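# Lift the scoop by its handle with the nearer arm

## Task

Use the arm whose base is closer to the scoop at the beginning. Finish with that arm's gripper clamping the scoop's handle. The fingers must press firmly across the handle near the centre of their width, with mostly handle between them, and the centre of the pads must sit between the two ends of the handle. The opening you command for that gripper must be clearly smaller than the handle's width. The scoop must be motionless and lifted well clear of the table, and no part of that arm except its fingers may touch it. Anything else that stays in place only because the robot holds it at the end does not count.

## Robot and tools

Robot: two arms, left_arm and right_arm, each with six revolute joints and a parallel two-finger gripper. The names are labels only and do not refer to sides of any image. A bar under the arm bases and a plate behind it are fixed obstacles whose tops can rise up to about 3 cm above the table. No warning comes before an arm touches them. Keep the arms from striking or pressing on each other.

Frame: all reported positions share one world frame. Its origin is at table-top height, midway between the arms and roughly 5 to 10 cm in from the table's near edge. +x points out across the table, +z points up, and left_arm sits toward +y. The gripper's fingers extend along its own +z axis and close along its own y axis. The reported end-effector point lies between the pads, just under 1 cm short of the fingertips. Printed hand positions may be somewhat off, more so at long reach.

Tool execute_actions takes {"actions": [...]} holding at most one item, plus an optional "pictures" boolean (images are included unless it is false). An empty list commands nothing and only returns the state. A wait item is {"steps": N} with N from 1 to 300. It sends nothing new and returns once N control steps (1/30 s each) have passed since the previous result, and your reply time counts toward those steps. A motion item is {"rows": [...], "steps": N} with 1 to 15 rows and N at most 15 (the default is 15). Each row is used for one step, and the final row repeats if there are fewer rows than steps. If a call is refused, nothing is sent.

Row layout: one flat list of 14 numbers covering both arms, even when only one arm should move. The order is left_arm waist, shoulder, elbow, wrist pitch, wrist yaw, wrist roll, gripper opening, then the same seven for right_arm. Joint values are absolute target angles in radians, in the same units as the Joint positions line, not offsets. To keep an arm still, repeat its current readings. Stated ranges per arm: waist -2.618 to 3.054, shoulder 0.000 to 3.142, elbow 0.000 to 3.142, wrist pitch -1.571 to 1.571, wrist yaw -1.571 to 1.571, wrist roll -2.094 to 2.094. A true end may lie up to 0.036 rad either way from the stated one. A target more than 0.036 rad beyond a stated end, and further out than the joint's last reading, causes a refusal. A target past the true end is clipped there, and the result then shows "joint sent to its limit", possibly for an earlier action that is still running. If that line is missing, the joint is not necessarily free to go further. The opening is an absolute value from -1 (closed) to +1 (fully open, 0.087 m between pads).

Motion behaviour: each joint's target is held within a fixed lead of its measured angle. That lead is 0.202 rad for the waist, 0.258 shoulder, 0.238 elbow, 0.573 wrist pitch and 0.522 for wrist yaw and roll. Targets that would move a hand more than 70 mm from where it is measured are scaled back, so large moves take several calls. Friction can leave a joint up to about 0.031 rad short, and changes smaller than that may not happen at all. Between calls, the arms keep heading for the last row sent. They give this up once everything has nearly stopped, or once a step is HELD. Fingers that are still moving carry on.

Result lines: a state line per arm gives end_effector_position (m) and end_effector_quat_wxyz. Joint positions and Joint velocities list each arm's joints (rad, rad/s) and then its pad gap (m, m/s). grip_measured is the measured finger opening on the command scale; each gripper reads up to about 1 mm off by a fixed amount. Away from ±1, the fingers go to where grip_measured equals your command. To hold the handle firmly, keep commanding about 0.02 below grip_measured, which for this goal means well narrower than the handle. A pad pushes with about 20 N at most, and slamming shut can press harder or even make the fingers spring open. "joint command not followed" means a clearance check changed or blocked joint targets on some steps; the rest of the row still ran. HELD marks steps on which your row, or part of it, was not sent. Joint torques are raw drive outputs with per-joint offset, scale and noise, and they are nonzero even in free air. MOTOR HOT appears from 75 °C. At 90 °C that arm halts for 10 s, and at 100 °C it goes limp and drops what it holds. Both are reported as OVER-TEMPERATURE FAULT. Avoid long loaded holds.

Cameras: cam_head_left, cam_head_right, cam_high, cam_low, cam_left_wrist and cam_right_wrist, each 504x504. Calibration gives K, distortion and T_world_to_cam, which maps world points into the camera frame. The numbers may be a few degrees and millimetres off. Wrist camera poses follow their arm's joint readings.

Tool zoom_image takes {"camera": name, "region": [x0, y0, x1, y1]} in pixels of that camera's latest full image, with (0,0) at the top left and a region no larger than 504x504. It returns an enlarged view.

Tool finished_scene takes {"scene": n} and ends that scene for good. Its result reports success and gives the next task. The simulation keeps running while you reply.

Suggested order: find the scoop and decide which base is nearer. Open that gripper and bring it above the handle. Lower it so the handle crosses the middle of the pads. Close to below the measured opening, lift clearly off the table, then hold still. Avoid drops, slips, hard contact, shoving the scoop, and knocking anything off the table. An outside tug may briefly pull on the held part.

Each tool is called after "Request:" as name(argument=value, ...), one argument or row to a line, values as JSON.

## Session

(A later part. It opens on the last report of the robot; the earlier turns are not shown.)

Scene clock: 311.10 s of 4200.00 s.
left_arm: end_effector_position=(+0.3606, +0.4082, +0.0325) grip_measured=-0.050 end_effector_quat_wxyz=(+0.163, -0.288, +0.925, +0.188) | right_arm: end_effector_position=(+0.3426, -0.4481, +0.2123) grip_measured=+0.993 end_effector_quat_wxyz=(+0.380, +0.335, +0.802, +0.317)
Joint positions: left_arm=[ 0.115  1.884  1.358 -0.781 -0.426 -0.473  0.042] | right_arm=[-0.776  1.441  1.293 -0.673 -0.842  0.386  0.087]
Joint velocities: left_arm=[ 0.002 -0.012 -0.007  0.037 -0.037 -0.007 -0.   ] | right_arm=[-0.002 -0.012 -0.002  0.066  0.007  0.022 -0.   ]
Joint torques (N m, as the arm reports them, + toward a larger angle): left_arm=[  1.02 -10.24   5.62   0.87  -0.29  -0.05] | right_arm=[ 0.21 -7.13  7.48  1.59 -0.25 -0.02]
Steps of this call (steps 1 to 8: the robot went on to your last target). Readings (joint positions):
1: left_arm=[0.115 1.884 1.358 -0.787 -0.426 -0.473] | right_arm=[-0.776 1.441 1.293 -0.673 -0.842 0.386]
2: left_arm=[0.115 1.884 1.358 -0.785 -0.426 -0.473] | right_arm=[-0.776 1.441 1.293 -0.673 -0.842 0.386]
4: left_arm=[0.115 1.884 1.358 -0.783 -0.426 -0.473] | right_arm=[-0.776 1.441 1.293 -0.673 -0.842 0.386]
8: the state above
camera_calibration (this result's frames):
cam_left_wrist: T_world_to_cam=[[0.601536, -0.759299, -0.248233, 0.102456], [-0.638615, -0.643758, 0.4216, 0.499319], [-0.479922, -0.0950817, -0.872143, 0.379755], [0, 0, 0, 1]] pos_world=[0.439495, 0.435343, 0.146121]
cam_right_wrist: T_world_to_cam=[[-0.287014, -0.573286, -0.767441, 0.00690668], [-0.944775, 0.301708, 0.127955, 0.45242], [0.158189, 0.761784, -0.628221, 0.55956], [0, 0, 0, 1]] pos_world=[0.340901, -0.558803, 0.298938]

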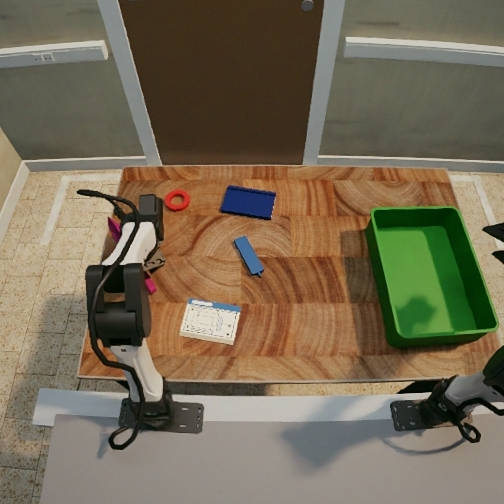

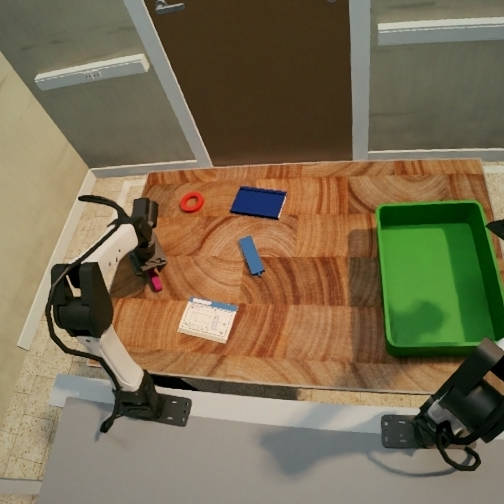

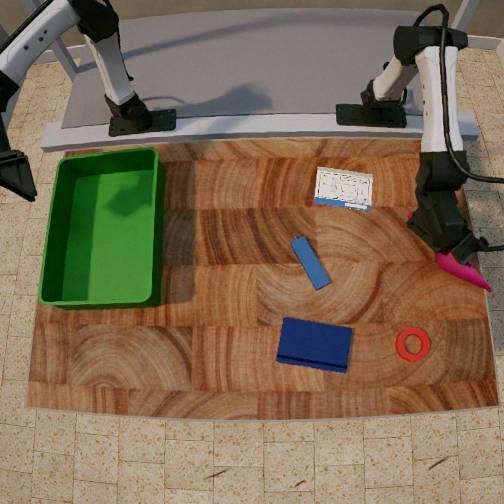

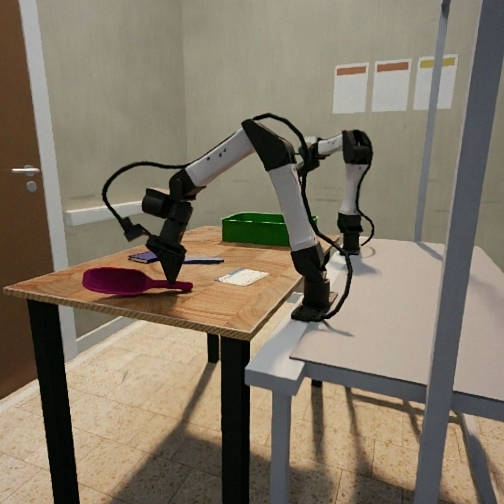

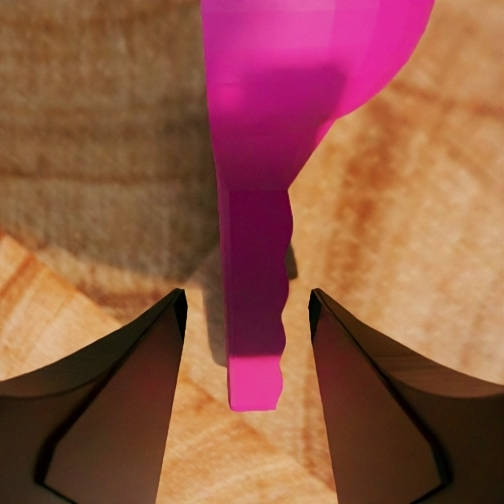

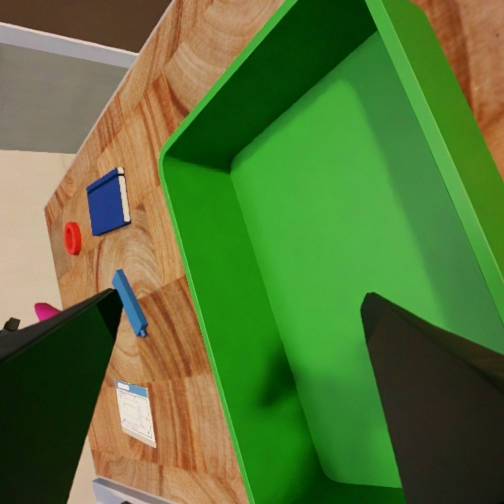

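Request:
execute_actions(
  actions=[
    {"rows": [[0.124,1.890,1.344,-0.76,-0.435,-0.48,-0.09,-0.776,1.441,1.293,-0.673,-0.842,0.386,1],[0.124,1.893,1.340,-0.752,-0.435,-0.48,-0.13,-0.776,1.441,1.293,-0.673,-0.842,0.386,1],[0.124,1.895,1.336,-0.745,-0.435,-0.48,-0.17,-0.776,1.441,1.293,-0.673,-0.842,0.386,1],[0.124,1.897,1.332,-0.738,-0.435,-0.48,-0.2,-0.776,1.441,1.293,-0.673,-0.842,0.386,1],[0.124,1.899,1.328,-0.732,-0.435,-0.48,-0.23,-0.776,1.441,1.293,-0.673,-0.842,0.386,1],[0.124,1.901,1.325,-0.727,-0.435,-0.48,-0.25,-0.776,1.441,1.293,-0.673,-0.842,0.386,1],[0.124,1.902,1.322,-0.727,-0.435,-0.48,-0.25,-0.776,1.441,1.293,-0.673,-0.842,0.386,1],[0.124,1.902,1.320,-0.727,-0.435,-0.48,-0.25,-0.776,1.441,1.293,-0.673,-0.842,0.386,1]], "steps": 15},
  ],
)

Request:
zoom_image(
  camera="cam_low",
  region=[130, 230, 210, 305],
)

Scene clock: 323.50 s of 4200.00 s.
left_arm: end_effector_position=(+0.3605, +0.4084, +0.0227) grip_measured=-0.250 end_effector_quat_wxyz=(+0.163, -0.288, +0.925, +0.188) | right_arm: end_effector_position=(+0.3426, -0.4481, +0.2123) grip_measured=+0.993 end_effector_quat_wxyz=(+0.380, +0.335, +0.802, +0.317)
Joint positions: left_arm=[ 0.115  1.895  1.332 -0.743 -0.426 -0.473  0.033] | right_arm=[-0.776  1.441  1.293 -0.673 -0.842  0.386  0.087]
Joint velocities: left_arm=[ 0.002 -0.002 -0.007  0.037 -0.037 -0.051  0.001] | right_arm=[ 0.002  0.002 -0.007 -0.007 -0.022  0.007 -0.   ]
Joint torques (N m, as the arm reports them, + toward a larger angle): left_arm=[ 0.95 -9.78  5.35  0.86 -0.3  -0.06] | right_arm=[ 0.22 -7.13  7.44  1.58 -0.25 -0.01]
Steps of this call (steps 1 to 15: the robot went on to your last target; steps 16 to 90: nothing new was sent; then 8.90 s passed at rest; steps 91 to 105: all 15 steps of this action). Readings (joint positions):
91: left_arm=[0.115 1.884 1.358 -0.779 -0.426 -0.473] | right_arm=[-0.776 1.441 1.293 -0.673 -0.842 0.386]
92: left_arm=[0.115 1.884 1.358 -0.777 -0.426 -0.473] | right_arm=[-0.776 1.441 1.293 -0.673 -0.842 0.386]
94: left_arm=[0.115 1.884 1.354 -0.767 -0.426 -0.473] | right_arm=[-0.776 1.441 1.293 -0.673 -0.842 0.386]
98: left_arm=[0.115 1.886 1.338 -0.750 -0.426 -0.473] | right_arm=[-0.776 1.441 1.293 -0.673 -0.842 0.386]
105: the state above
camera_calibration (this result's frames):
cam_left_wrist: T_world_to_cam=[[0.601692, -0.759146, -0.248323, 0.100087], [-0.638706, -0.643983, 0.421118, 0.503674], [-0.479606, -0.0947778, -0.87235, 0.370877], [0, 0, 0, 1]] pos_world=[0.439353, 0.435489, 0.136282]
cam_right_wrist: T_world_to_cam=[[-0.287014, -0.573286, -0.767441, 0.00690668], [-0.944775, 0.301708, 0.127955, 0.45242], [0.158189, 0.761784, -0.628221, 0.55956], [0, 0, 0, 1]] pos_world=[0.340901, -0.558803, 0.298938]

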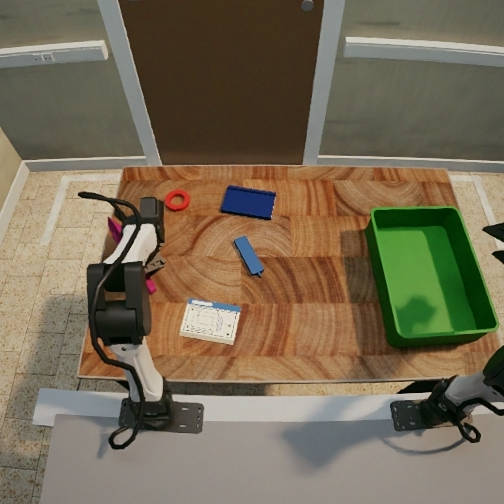

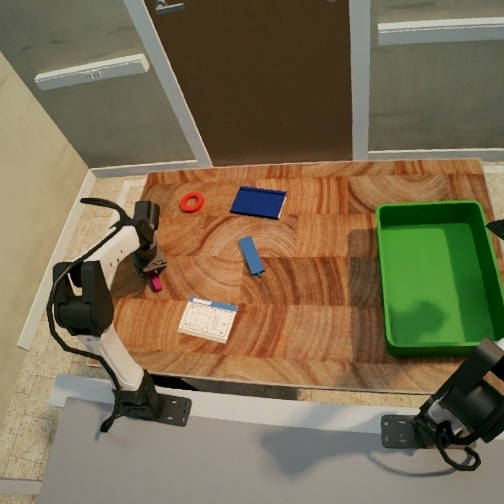

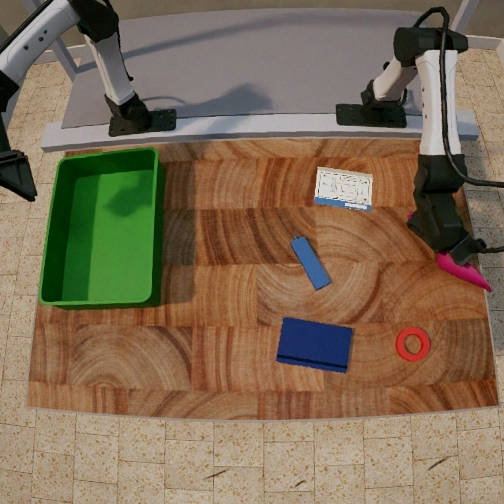

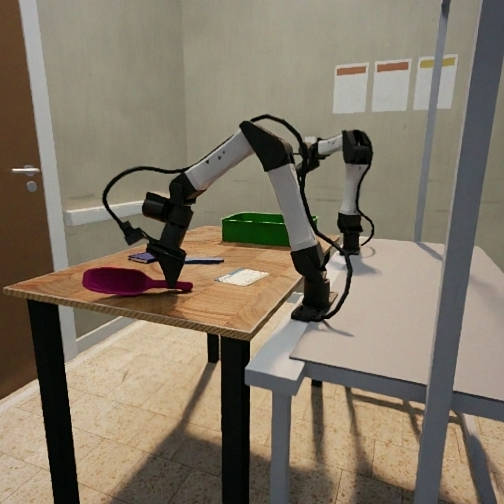

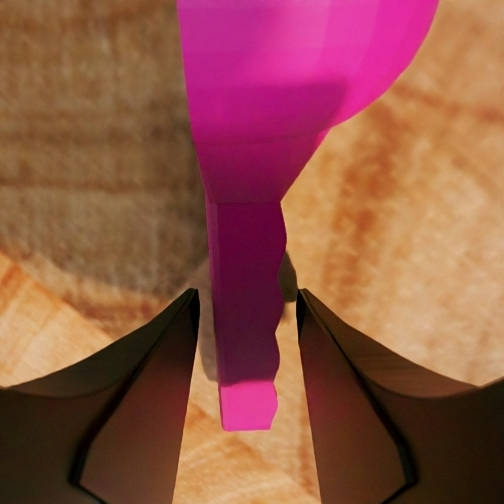

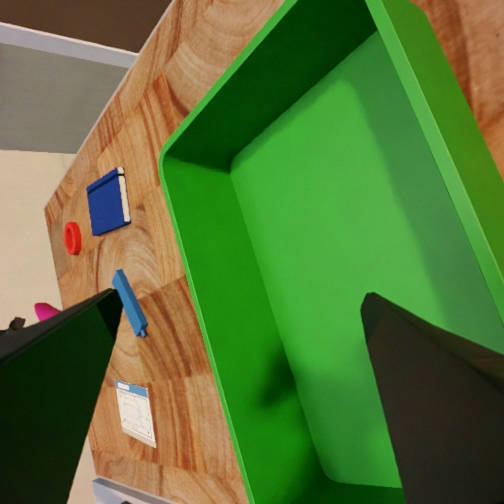

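Region (130, 230, 210, 305) of cam_low's 504x504 image, scaled by 6.300, with more detail than that image has; it fills the top 472 rows of this view, and the rest is white.

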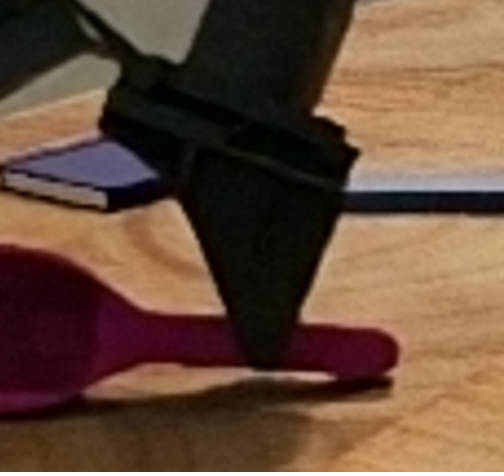

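Request:
execute_actions(
  actions=[],
)

Scene clock: 338.53 s of 4200.00 s.
left_arm: end_effector_position=(+0.3615, +0.4084, +0.0228) grip_measured=-0.250 end_effector_quat_wxyz=(+0.165, -0.289, +0.924, +0.187) | right_arm: end_effector_position=(+0.3426, -0.4481, +0.2123) grip_measured=+0.993 end_effector_quat_wxyz=(+0.380, +0.335, +0.802, +0.317)
Joint positions: left_arm=[ 0.115  1.895  1.332 -0.739 -0.426 -0.473  0.033] | right_arm=[-0.776  1.441  1.293 -0.673 -0.842  0.386  0.087]
Joint velocities: left_arm=[-0.007 -0.002  0.002 -0.022 -0.007 -0.066  0.   ] | right_arm=[-0.017 -0.007  0.012 -0.037  0.007 -0.051  0.001]
Joint torques (N m, as the arm reports them, + toward a larger angle): left_arm=[ 0.96 -9.84  5.3   0.87 -0.3  -0.06] | right_arm=[ 0.21 -7.16  7.47  1.58 -0.24 -0.01]
Steps of this call (steps 1 to 15: the robot went on to your last target; steps 16 to 90: nothing new was sent; then 12.03 s passed at rest). Readings (joint positions):
1: left_arm=[0.115 1.895 1.332 -0.742 -0.426 -0.473] | right_arm=[-0.776 1.441 1.293 -0.673 -0.842 0.386]
2: left_arm=[0.115 1.895 1.332 -0.741 -0.426 -0.473] | right_arm=[-0.776 1.441 1.293 -0.673 -0.842 0.386]
4: left_arm=[0.115 1.895 1.332 -0.740 -0.426 -0.473] | right_arm=[-0.776 1.441 1.293 -0.673 -0.842 0.386]
8: left_arm=[0.115 1.895 1.332 -0.740 -0.426 -0.473] | right_arm=[-0.776 1.441 1.293 -0.673 -0.842 0.386]
90: the state above
All arms were judged still, so your last target was given up. Only a new action makes them travel on or press farther. Fingers that are still opening or closing keep moving.
camera_calibration (this result's frames):
cam_left_wrist: T_world_to_cam=[[0.602685, -0.759098, -0.246052, 0.0991296], [-0.640496, -0.644086, 0.418232, 0.505085], [-0.475958, -0.0944663, -0.87438, 0.370063], [0, 0, 0, 1]] pos_world=[0.439896, 0.435526, 0.136724]
cam_right_wrist: T_world_to_cam=[[-0.287014, -0.573286, -0.767441, 0.00690668], [-0.944775, 0.301708, 0.127955, 0.45242], [0.158189, 0.761784, -0.628221, 0.55956], [0, 0, 0, 1]] pos_world=[0.340901, -0.558803, 0.298938]

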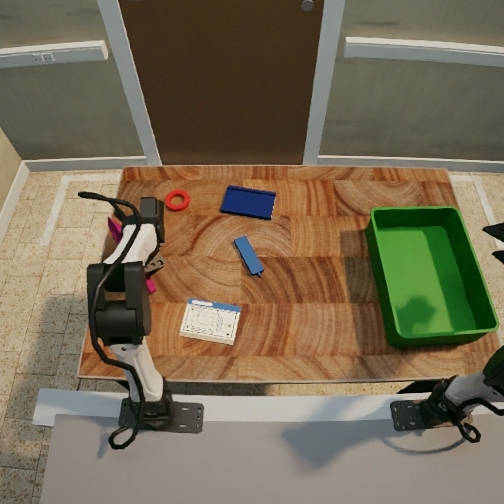

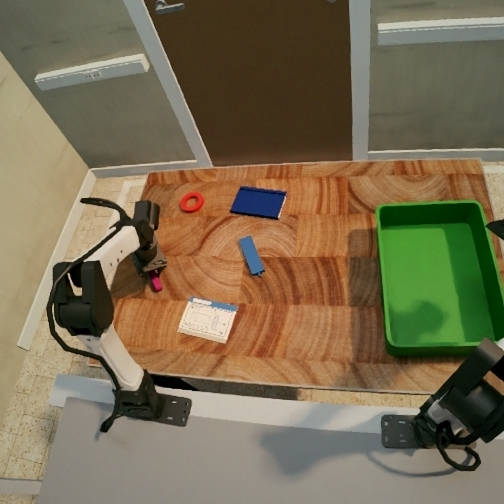

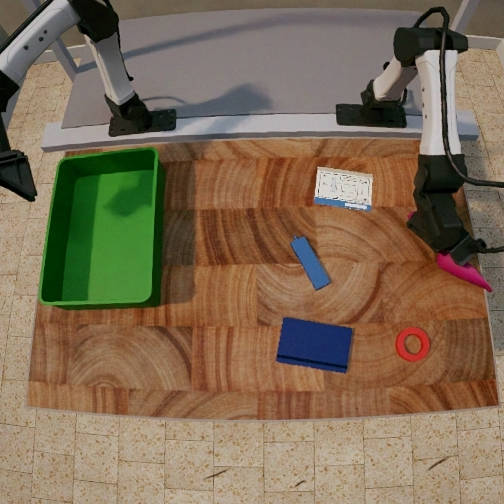

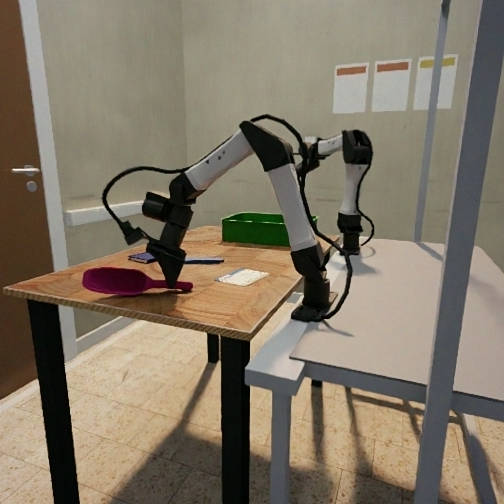

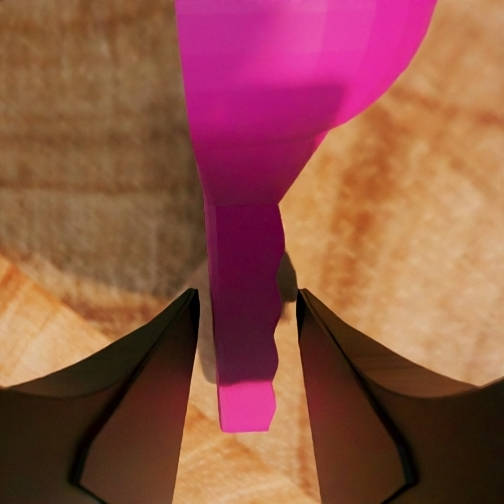

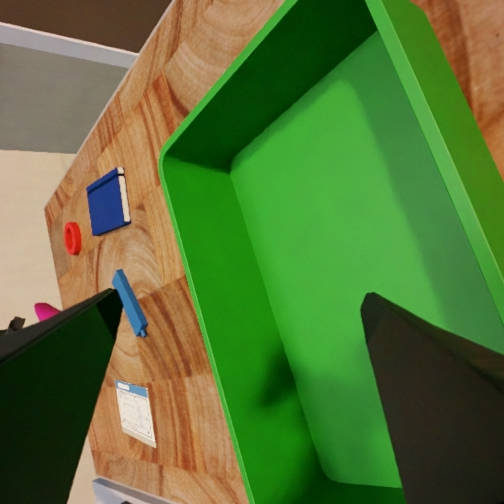

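Request:
execute_actions(
  actions=[
    {"rows": [[0.124,1.902,1.318,-0.727,-0.435,-0.48,-0.29,-0.776,1.441,1.293,-0.673,-0.842,0.386,1],[0.124,1.902,1.316,-0.727,-0.435,-0.48,-0.33,-0.776,1.441,1.293,-0.673,-0.842,0.386,1],[0.124,1.902,1.316,-0.727,-0.435,-0.48,-0.37,-0.776,1.441,1.293,-0.673,-0.842,0.386,1],[0.124,1.902,1.316,-0.727,-0.435,-0.48,-0.41,-0.776,1.441,1.293,-0.673,-0.842,0.386,1],[0.124,1.902,1.316,-0.727,-0.435,-0.48,-0.44,-0.776,1.441,1.293,-0.673,-0.842,0.386,1],[0.124,1.902,1.316,-0.727,-0.435,-0.48,-0.47,-0.776,1.441,1.293,-0.673,-0.842,0.386,1],[0.124,1.902,1.316,-0.727,-0.435,-0.48,-0.49,-0.776,1.441,1.293,-0.673,-0.842,0.386,1],[0.124,1.902,1.316,-0.727,-0.435,-0.48,-0.51,-0.776,1.441,1.293,-0.673,-0.842,0.386,1],[0.124,1.902,1.316,-0.727,-0.435,-0.48,-0.53,-0.776,1.441,1.293,-0.673,-0.842,0.386,1],[0.124,1.902,1.316,-0.727,-0.435,-0.48,-0.55,-0.776,1.441,1.293,-0.673,-0.842,0.386,1],[0.124,1.902,1.316,-0.727,-0.435,-0.48,-0.57,-0.776,1.441,1.293,-0.673,-0.842,0.386,1],[0.124,1.902,1.316,-0.727,-0.435,-0.48,-0.59,-0.776,1.441,1.293,-0.673,-0.842,0.386,1],[0.124,1.902,1.316,-0.727,-0.435,-0.48,-0.61,-0.776,1.441,1.293,-0.673,-0.842,0.386,1],[0.124,1.902,1.316,-0.727,-0.435,-0.48,-0.63,-0.776,1.441,1.293,-0.673,-0.842,0.386,1],[0.124,1.902,1.316,-0.727,-0.435,-0.48,-0.65,-0.776,1.441,1.293,-0.673,-0.842,0.386,1]], "steps": 15},
  ],
  pictures=false,
)

Request:
execute_actions(
  actions=[
    {"rows": [[0.124,1.902,1.316,-0.727,-0.435,-0.48,-0.68,-0.776,1.441,1.293,-0.673,-0.842,0.386,1],[0.124,1.902,1.316,-0.727,-0.435,-0.48,-0.72,-0.776,1.441,1.293,-0.673,-0.842,0.386,1],[0.124,1.902,1.316,-0.727,-0.435,-0.48,-0.77,-0.776,1.441,1.293,-0.673,-0.842,0.386,1],[0.124,1.902,1.316,-0.727,-0.435,-0.48,-0.83,-0.776,1.441,1.293,-0.673,-0.842,0.386,1],[0.124,1.902,1.316,-0.727,-0.435,-0.48,-0.9,-0.776,1.441,1.293,-0.673,-0.842,0.386,1]], "steps": 10},
  ],
)

Scene clock: 354.47 s of 4200.00 s.
left_arm: end_effector_position=(+0.3615, +0.4086, +0.0228) grip_measured=-0.556 end_effector_quat_wxyz=(+0.165, -0.289, +0.924, +0.188) | right_arm: end_effector_position=(+0.3426, -0.4481, +0.2123) grip_measured=+0.993 end_effector_quat_wxyz=(+0.380, +0.335, +0.802, +0.317)
Joint positions: left_arm=[ 0.115  1.895  1.332 -0.739 -0.427 -0.474  0.019] | right_arm=[-0.776  1.441  1.293 -0.673 -0.842  0.386  0.087]
Joint velocities: left_arm=[-0.007  0.007  0.007 -0.007  0.037  0.037 -0.002] | right_arm=[-0.007  0.002 -0.007  0.022 -0.007  0.007 -0.001]
Joint torques (N m, as the arm reports them, + toward a larger angle): left_arm=[ 0.94 -9.89  4.94  0.88 -0.3  -0.05] | right_arm=[ 0.19 -7.16  7.49  1.58 -0.25 -0.01]
Steps of this call (steps 1 to 90: nothing new was sent; then 12.43 s passed at rest; steps 91 to 105: all 15 steps of this action). Readings (joint positions):
91: left_arm=[0.115 1.895 1.332 -0.739 -0.426 -0.473] | right_arm=[-0.776 1.441 1.293 -0.673 -0.842 0.386]
92: left_arm=[0.115 1.895 1.332 -0.739 -0.426 -0.473] | right_arm=[-0.776 1.441 1.293 -0.673 -0.842 0.386]
94: left_arm=[0.115 1.895 1.332 -0.739 -0.426 -0.473] | right_arm=[-0.776 1.441 1.293 -0.673 -0.842 0.386]
98: left_arm=[0.115 1.895 1.332 -0.739 -0.426 -0.473] | right_arm=[-0.776 1.441 1.293 -0.673 -0.842 0.386]
105: the state above

Scene clock: 354.80 s of 4200.00 s.
left_arm: end_effector_position=(+0.3615, +0.4086, +0.0228) grip_measured=-0.556 end_effector_quat_wxyz=(+0.165, -0.289, +0.924, +0.188) | right_arm: end_effector_position=(+0.3426, -0.4481, +0.2123) grip_measured=+0.993 end_effector_quat_wxyz=(+0.380, +0.335, +0.802, +0.317)
Joint positions: left_arm=[ 0.115  1.895  1.332 -0.739 -0.427 -0.474  0.019] | right_arm=[-0.776  1.441  1.293 -0.673 -0.842  0.386  0.087]
Joint velocities: left_arm=[ 0.012 -0.002 -0.007  0.022 -0.037  0.051 -0.   ] | right_arm=[-0.027 -0.002  0.002 -0.022  0.022  0.007 -0.   ]
Joint torques (N m, as the arm reports them, + toward a larger angle): left_arm=[ 0.95 -9.83  4.95  0.88 -0.29 -0.06] | right_arm=[ 0.21 -7.12  7.47  1.59 -0.24 -0.01]
Steps of this call (steps 1 to 10: all 10 steps of this action). Readings (joint positions):
1: left_arm=[0.115 1.895 1.332 -0.739 -0.427 -0.474] | right_arm=[-0.776 1.441 1.293 -0.673 -0.842 0.386]
2: left_arm=[0.115 1.895 1.332 -0.739 -0.427 -0.474] | right_arm=[-0.776 1.441 1.293 -0.673 -0.842 0.386]
4: left_arm=[0.115 1.895 1.332 -0.739 -0.427 -0.474] | right_arm=[-0.776 1.441 1.293 -0.673 -0.842 0.386]
8: left_arm=[0.115 1.895 1.332 -0.739 -0.427 -0.474] | right_arm=[-0.776 1.441 1.293 -0.673 -0.842 0.386]
10: the state above
camera_calibration (this result's frames):
cam_left_wrist: T_world_to_cam=[[0.603113, -0.758617, -0.246485, 0.0988911], [-0.640204, -0.6447, 0.417733, 0.505292], [-0.475809, -0.0941395, -0.874496, 0.369918], [0, 0, 0, 1]] pos_world=[0.439858, 0.435606, 0.13679]
cam_right_wrist: T_world_to_cam=[[-0.287014, -0.573286, -0.767441, 0.00690668], [-0.944775, 0.301708, 0.127955, 0.45242], [0.158189, 0.761784, -0.628221, 0.55956], [0, 0, 0, 1]] pos_world=[0.340901, -0.558803, 0.298938]

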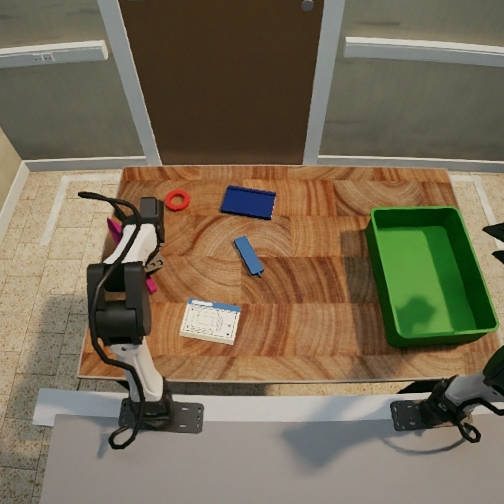

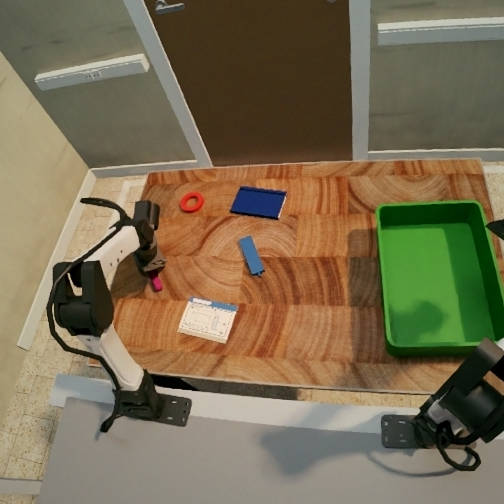

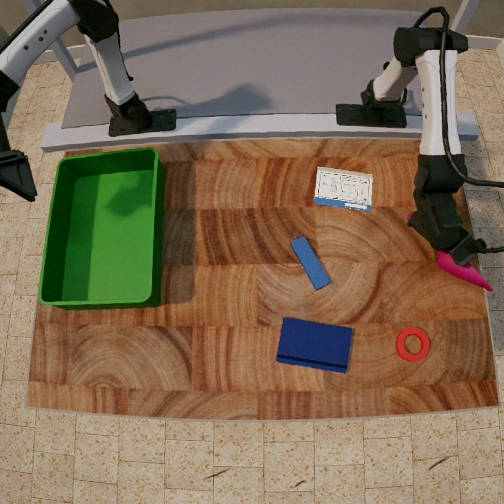

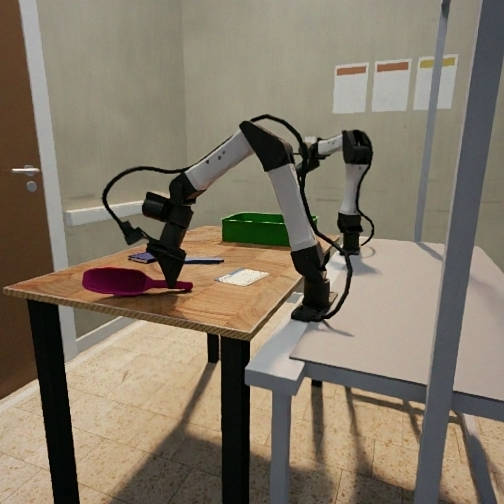

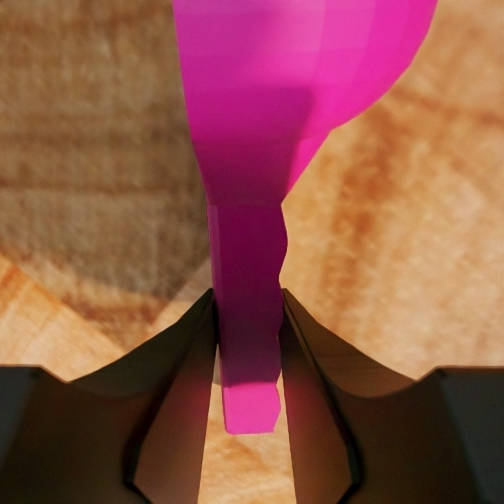

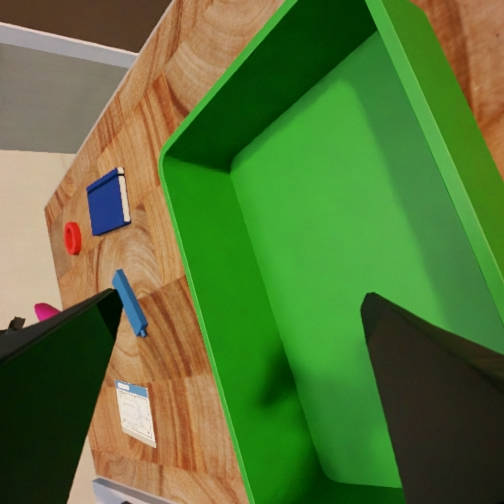

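Request:
execute_actions(
  actions=[
    {"rows": [[0.124,1.890,1.330,-0.735,-0.435,-0.48,-0.9,-0.776,1.441,1.293,-0.673,-0.842,0.386,1],[0.124,1.880,1.342,-0.742,-0.435,-0.48,-0.9,-0.776,1.441,1.293,-0.673,-0.842,0.386,1],[0.124,1.874,1.346,-0.744,-0.435,-0.48,-0.9,-0.776,1.441,1.293,-0.673,-0.842,0.386,1],[0.124,1.866,1.350,-0.750,-0.435,-0.48,-0.9,-0.776,1.441,1.293,-0.673,-0.842,0.386,1],[0.124,1.856,1.355,-0.759,-0.435,-0.48,-0.9,-0.776,1.441,1.293,-0.673,-0.842,0.386,1],[0.124,1.844,1.361,-0.771,-0.435,-0.48,-0.9,-0.776,1.441,1.293,-0.673,-0.842,0.386,1],[0.124,1.831,1.367,-0.786,-0.435,-0.48,-0.9,-0.776,1.441,1.293,-0.673,-0.842,0.386,1],[0.124,1.817,1.375,-0.804,-0.435,-0.48,-0.9,-0.776,1.441,1.293,-0.673,-0.842,0.386,1],[0.124,1.801,1.383,-0.824,-0.435,-0.48,-0.9,-0.776,1.441,1.293,-0.673,-0.842,0.386,1],[0.124,1.784,1.391,-0.846,-0.435,-0.48,-0.9,-0.776,1.441,1.293,-0.673,-0.842,0.386,1],[0.124,1.767,1.400,-0.869,-0.435,-0.48,-0.9,-0.776,1.441,1.293,-0.673,-0.842,0.386,1],[0.124,1.749,1.409,-0.894,-0.435,-0.48,-0.9,-0.776,1.441,1.293,-0.673,-0.842,0.386,1],[0.124,1.731,1.418,-0.921,-0.435,-0.48,-0.9,-0.776,1.441,1.293,-0.673,-0.842,0.386,1],[0.124,1.7125,1.4275,-0.948,-0.435,-0.48,-0.9,-0.776,1.441,1.293,-0.673,-0.842,0.386,1],[0.124,1.694,1.437,-0.976,-0.435,-0.48,-0.9,-0.776,1.441,1.293,-0.673,-0.842,0.386,1]], "steps": 15},
  ],
  pictures=false,
)

Request:
execute_actions(
  actions=[
    {"rows": [[0.124,1.676,1.446,-1.0035,-0.435,-0.48,-0.9,-0.776,1.441,1.293,-0.673,-0.842,0.386,1],[0.124,1.658,1.455,-1.031,-0.435,-0.48,-0.9,-0.776,1.441,1.293,-0.673,-0.842,0.386,1],[0.124,1.641,1.464,-1.059,-0.435,-0.48,-0.9,-0.776,1.441,1.293,-0.673,-0.842,0.386,1],[0.124,1.624,1.472,-1.086,-0.435,-0.48,-0.9,-0.776,1.441,1.293,-0.673,-0.842,0.386,1],[0.124,1.608,1.480,-1.113,-0.435,-0.48,-0.9,-0.776,1.441,1.293,-0.673,-0.842,0.386,1],[0.124,1.594,1.488,-1.138,-0.435,-0.48,-0.9,-0.776,1.441,1.293,-0.673,-0.842,0.386,1],[0.124,1.581,1.494,-1.161,-0.435,-0.48,-0.9,-0.776,1.441,1.293,-0.673,-0.842,0.386,1],[0.124,1.569,1.500,-1.183,-0.435,-0.48,-0.9,-0.776,1.441,1.293,-0.673,-0.842,0.386,1],[0.124,1.559,1.505,-1.203,-0.435,-0.48,-0.9,-0.776,1.441,1.293,-0.673,-0.842,0.386,1],[0.124,1.551,1.509,-1.221,-0.435,-0.48,-0.9,-0.776,1.441,1.293,-0.673,-0.842,0.386,1],[0.124,1.545,1.512,-1.236,-0.435,-0.48,-0.9,-0.776,1.441,1.293,-0.673,-0.842,0.386,1],[0.124,1.541,1.514,-1.248,-0.435,-0.48,-0.9,-0.776,1.441,1.293,-0.673,-0.842,0.386,1],[0.124,1.540,1.515,-1.257,-0.435,-0.48,-0.9,-0.776,1.441,1.293,-0.673,-0.842,0.386,1],[0.124,1.540,1.515,-1.263,-0.435,-0.48,-0.9,-0.776,1.441,1.293,-0.673,-0.842,0.386,1],[0.124,1.540,1.515,-1.265,-0.435,-0.48,-0.9,-0.776,1.441,1.293,-0.673,-0.842,0.386,1]], "steps": 15},
  ],
  pictures=false,
)

Request:
execute_actions(
  actions=[
    {"steps": 15},
  ],
)

Scene clock: 405.43 s of 4200.00 s.
left_arm: end_effector_position=(+0.3526, +0.4070, +0.0850) grip_measured=-0.556 end_effector_quat_wxyz=(+0.194, -0.294, +0.918, +0.181) | right_arm: end_effector_position=(+0.3426, -0.4481, +0.2123) grip_measured=+0.993 end_effector_quat_wxyz=(+0.380, +0.335, +0.802, +0.317)
Joint positions: left_arm=[ 0.115  1.755  1.398 -0.885 -0.427 -0.474  0.019] | right_arm=[-0.776  1.441  1.293 -0.673 -0.842  0.386  0.087]
Joint velocities: left_arm=[ 0.002 -0.584  0.295 -0.637 -0.066  0.007 -0.001] | right_arm=[ 0.012 -0.002  0.002 -0.022  0.022 -0.037  0.001]
Joint torques (N m, as the arm reports them, + toward a larger angle): left_arm=[  0.89 -11.77   8.53   0.84  -0.3   -0.07] | right_arm=[ 0.2  -7.13  7.47  1.59 -0.24 -0.01]
Steps of this call (steps 1 to 15: the robot went on to your last target; steps 16 to 90: nothing new was sent; then 47.13 s passed at rest; steps 91 to 105: all 15 steps of this action). Readings (joint positions):
91: left_arm=[0.115 1.895 1.332 -0.739 -0.427 -0.474] | right_arm=[-0.776 1.441 1.293 -0.673 -0.842 0.386]
92: left_arm=[0.115 1.895 1.332 -0.739 -0.427 -0.474] | right_arm=[-0.776 1.441 1.293 -0.673 -0.842 0.386]
94: left_arm=[0.115 1.895 1.332 -0.740 -0.427 -0.474] | right_arm=[-0.776 1.441 1.293 -0.673 -0.842 0.386]
98: left_arm=[0.115 1.876 1.336 -0.766 -0.427 -0.474] | right_arm=[-0.776 1.441 1.293 -0.673 -0.842 0.386]
105: the state above

Scene clock: 405.93 s of 4200.00 s.
left_arm: end_effector_position=(+0.2909, +0.4012, +0.1627) grip_measured=-0.556 end_effector_quat_wxyz=(+0.177, -0.291, +0.922, +0.185) | right_arm: end_effector_position=(+0.3426, -0.4481, +0.2123) grip_measured=+0.993 end_effector_quat_wxyz=(+0.380, +0.335, +0.802, +0.317)
Joint positions: left_arm=[ 0.115  1.557  1.495 -1.215 -0.427 -0.474  0.019] | right_arm=[-0.776  1.441  1.293 -0.673 -0.842  0.386  0.087]
Joint velocities: left_arm=[-0.007 -0.022  0.002 -0.374  0.022 -0.037  0.   ] | right_arm=[-0.012 -0.002 -0.002  0.037  0.037 -0.007  0.001]
Joint torques (N m, as the arm reports them, + toward a larger angle): left_arm=[ 0.96 -8.79  8.35  0.85 -0.29 -0.05] | right_arm=[ 0.18 -7.12  7.45  1.59 -0.25 -0.02]
Steps of this call (steps 1 to 15: all 15 steps of this action). Readings (joint positions):
1: left_arm=[0.115 1.734 1.409 -0.906 -0.427 -0.474] | right_arm=[-0.776 1.441 1.293 -0.673 -0.842 0.386]
2: left_arm=[0.115 1.713 1.419 -0.929 -0.427 -0.474] | right_arm=[-0.776 1.441 1.293 -0.673 -0.842 0.386]
4: left_arm=[0.115 1.675 1.438 -0.977 -0.427 -0.474] | right_arm=[-0.776 1.441 1.293 -0.673 -0.842 0.386]
8: left_arm=[0.115 1.610 1.470 -1.078 -0.427 -0.474] | right_arm=[-0.776 1.441 1.293 -0.673 -0.842 0.386]
15: the state above

Scene clock: 406.43 s of 4200.00 s.
left_arm: end_effector_position=(+0.2790, +0.4003, +0.1615) grip_measured=-0.556 end_effector_quat_wxyz=(+0.153, -0.287, +0.926, +0.190) | right_arm: end_effector_position=(+0.3426, -0.4481, +0.2123) grip_measured=+0.993 end_effector_quat_wxyz=(+0.380, +0.335, +0.802, +0.317)
Joint positions: left_arm=[ 0.115  1.557  1.495 -1.265 -0.427 -0.474  0.019] | right_arm=[-0.776  1.441  1.293 -0.673 -0.842  0.386  0.087]
Joint velocities: left_arm=[ 0.002  0.002 -0.007 -0.037 -0.037 -0.007 -0.001] | right_arm=[-0.022 -0.002 -0.012  0.007  0.037 -0.037 -0.001]
Joint torques (N m, as the arm reports them, + toward a larger angle): left_arm=[ 0.96 -8.63  8.27  0.75 -0.29 -0.05] | right_arm=[ 0.22 -7.15  7.46  1.59 -0.24  0.  ]
Steps of this call (steps 1 to 15: the robot went on to your last target). Readings (joint positions):
1: left_arm=[0.115 1.557 1.495 -1.226 -0.427 -0.474] | right_arm=[-0.776 1.441 1.293 -0.673 -0.842 0.386]
2: left_arm=[0.115 1.557 1.495 -1.235 -0.427 -0.474] | right_arm=[-0.776 1.441 1.293 -0.673 -0.842 0.386]
4: left_arm=[0.115 1.557 1.495 -1.248 -0.427 -0.474] | right_arm=[-0.776 1.441 1.293 -0.673 -0.842 0.386]
8: left_arm=[0.115 1.557 1.495 -1.259 -0.427 -0.474] | right_arm=[-0.776 1.441 1.293 -0.673 -0.842 0.386]
15: the state above
camera_calibration (this result's frames):
cam_left_wrist: T_world_to_cam=[[0.596943, -0.759068, -0.25976, 0.180563], [-0.629362, -0.643853, 0.435151, 0.383026], [-0.497556, -0.096277, -0.862072, 0.456062], [0, 0, 0, 1]] pos_world=[0.360193, 0.427581, 0.273387]
cam_right_wrist: T_world_to_cam=[[-0.287014, -0.573286, -0.767441, 0.00690668], [-0.944775, 0.301708, 0.127955, 0.45242], [0.158189, 0.761784, -0.628221, 0.55956], [0, 0, 0, 1]] pos_world=[0.340901, -0.558803, 0.298938]

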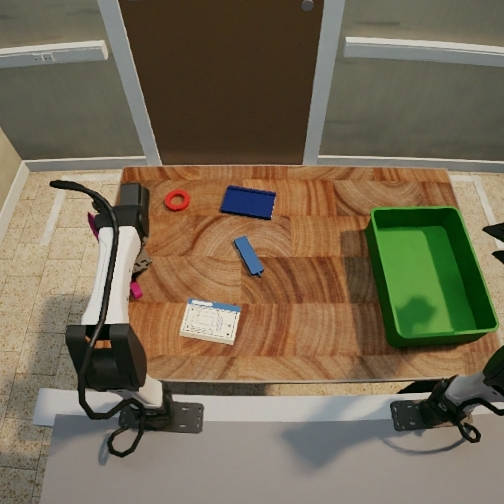

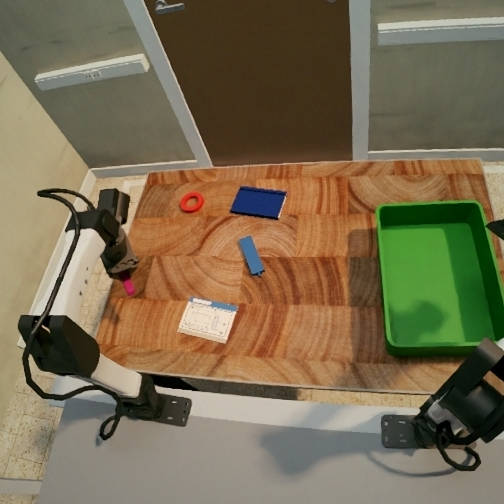

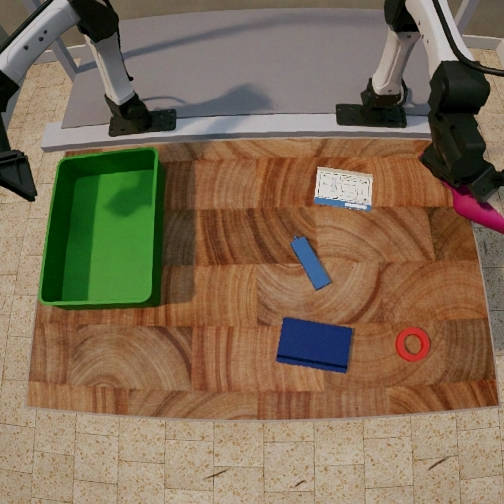

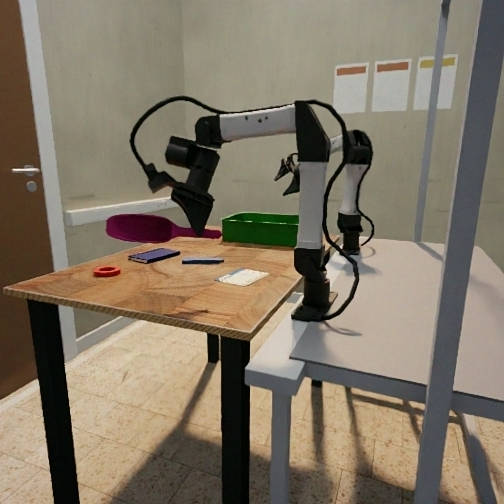

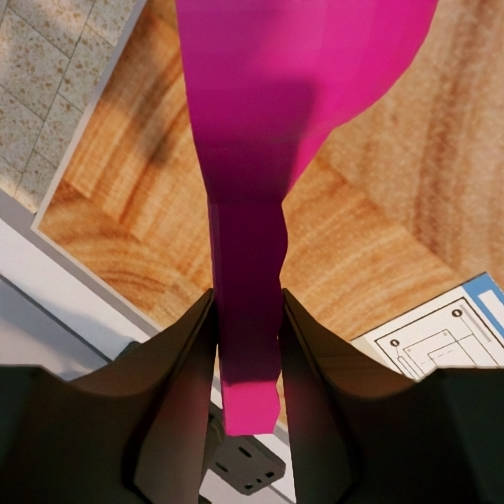

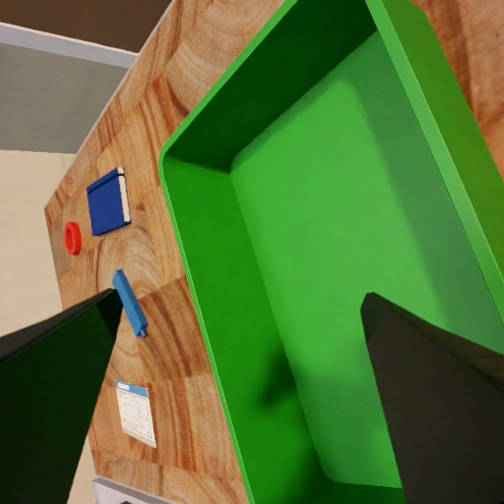

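The scoop is lifted with no slip. A quick zoom to verify the grasp.

Request:
zoom_image(
  camera="cam_low",
  region=[95, 160, 235, 260],
)

Region (95, 160, 235, 260) of cam_low's 504x504 image, scaled by 3.600, with more detail than that image has; it fills the top 360 rows of this view, and the rest is white.

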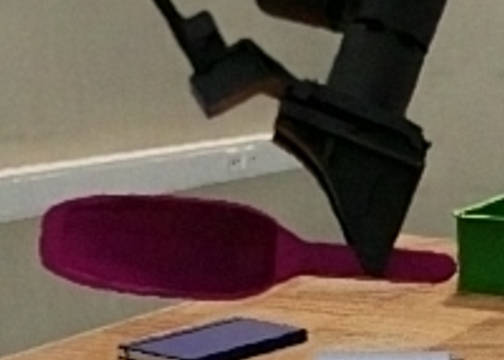

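Request:
finished_scene(
  scene=2,
)

The scene is finished: the task was done.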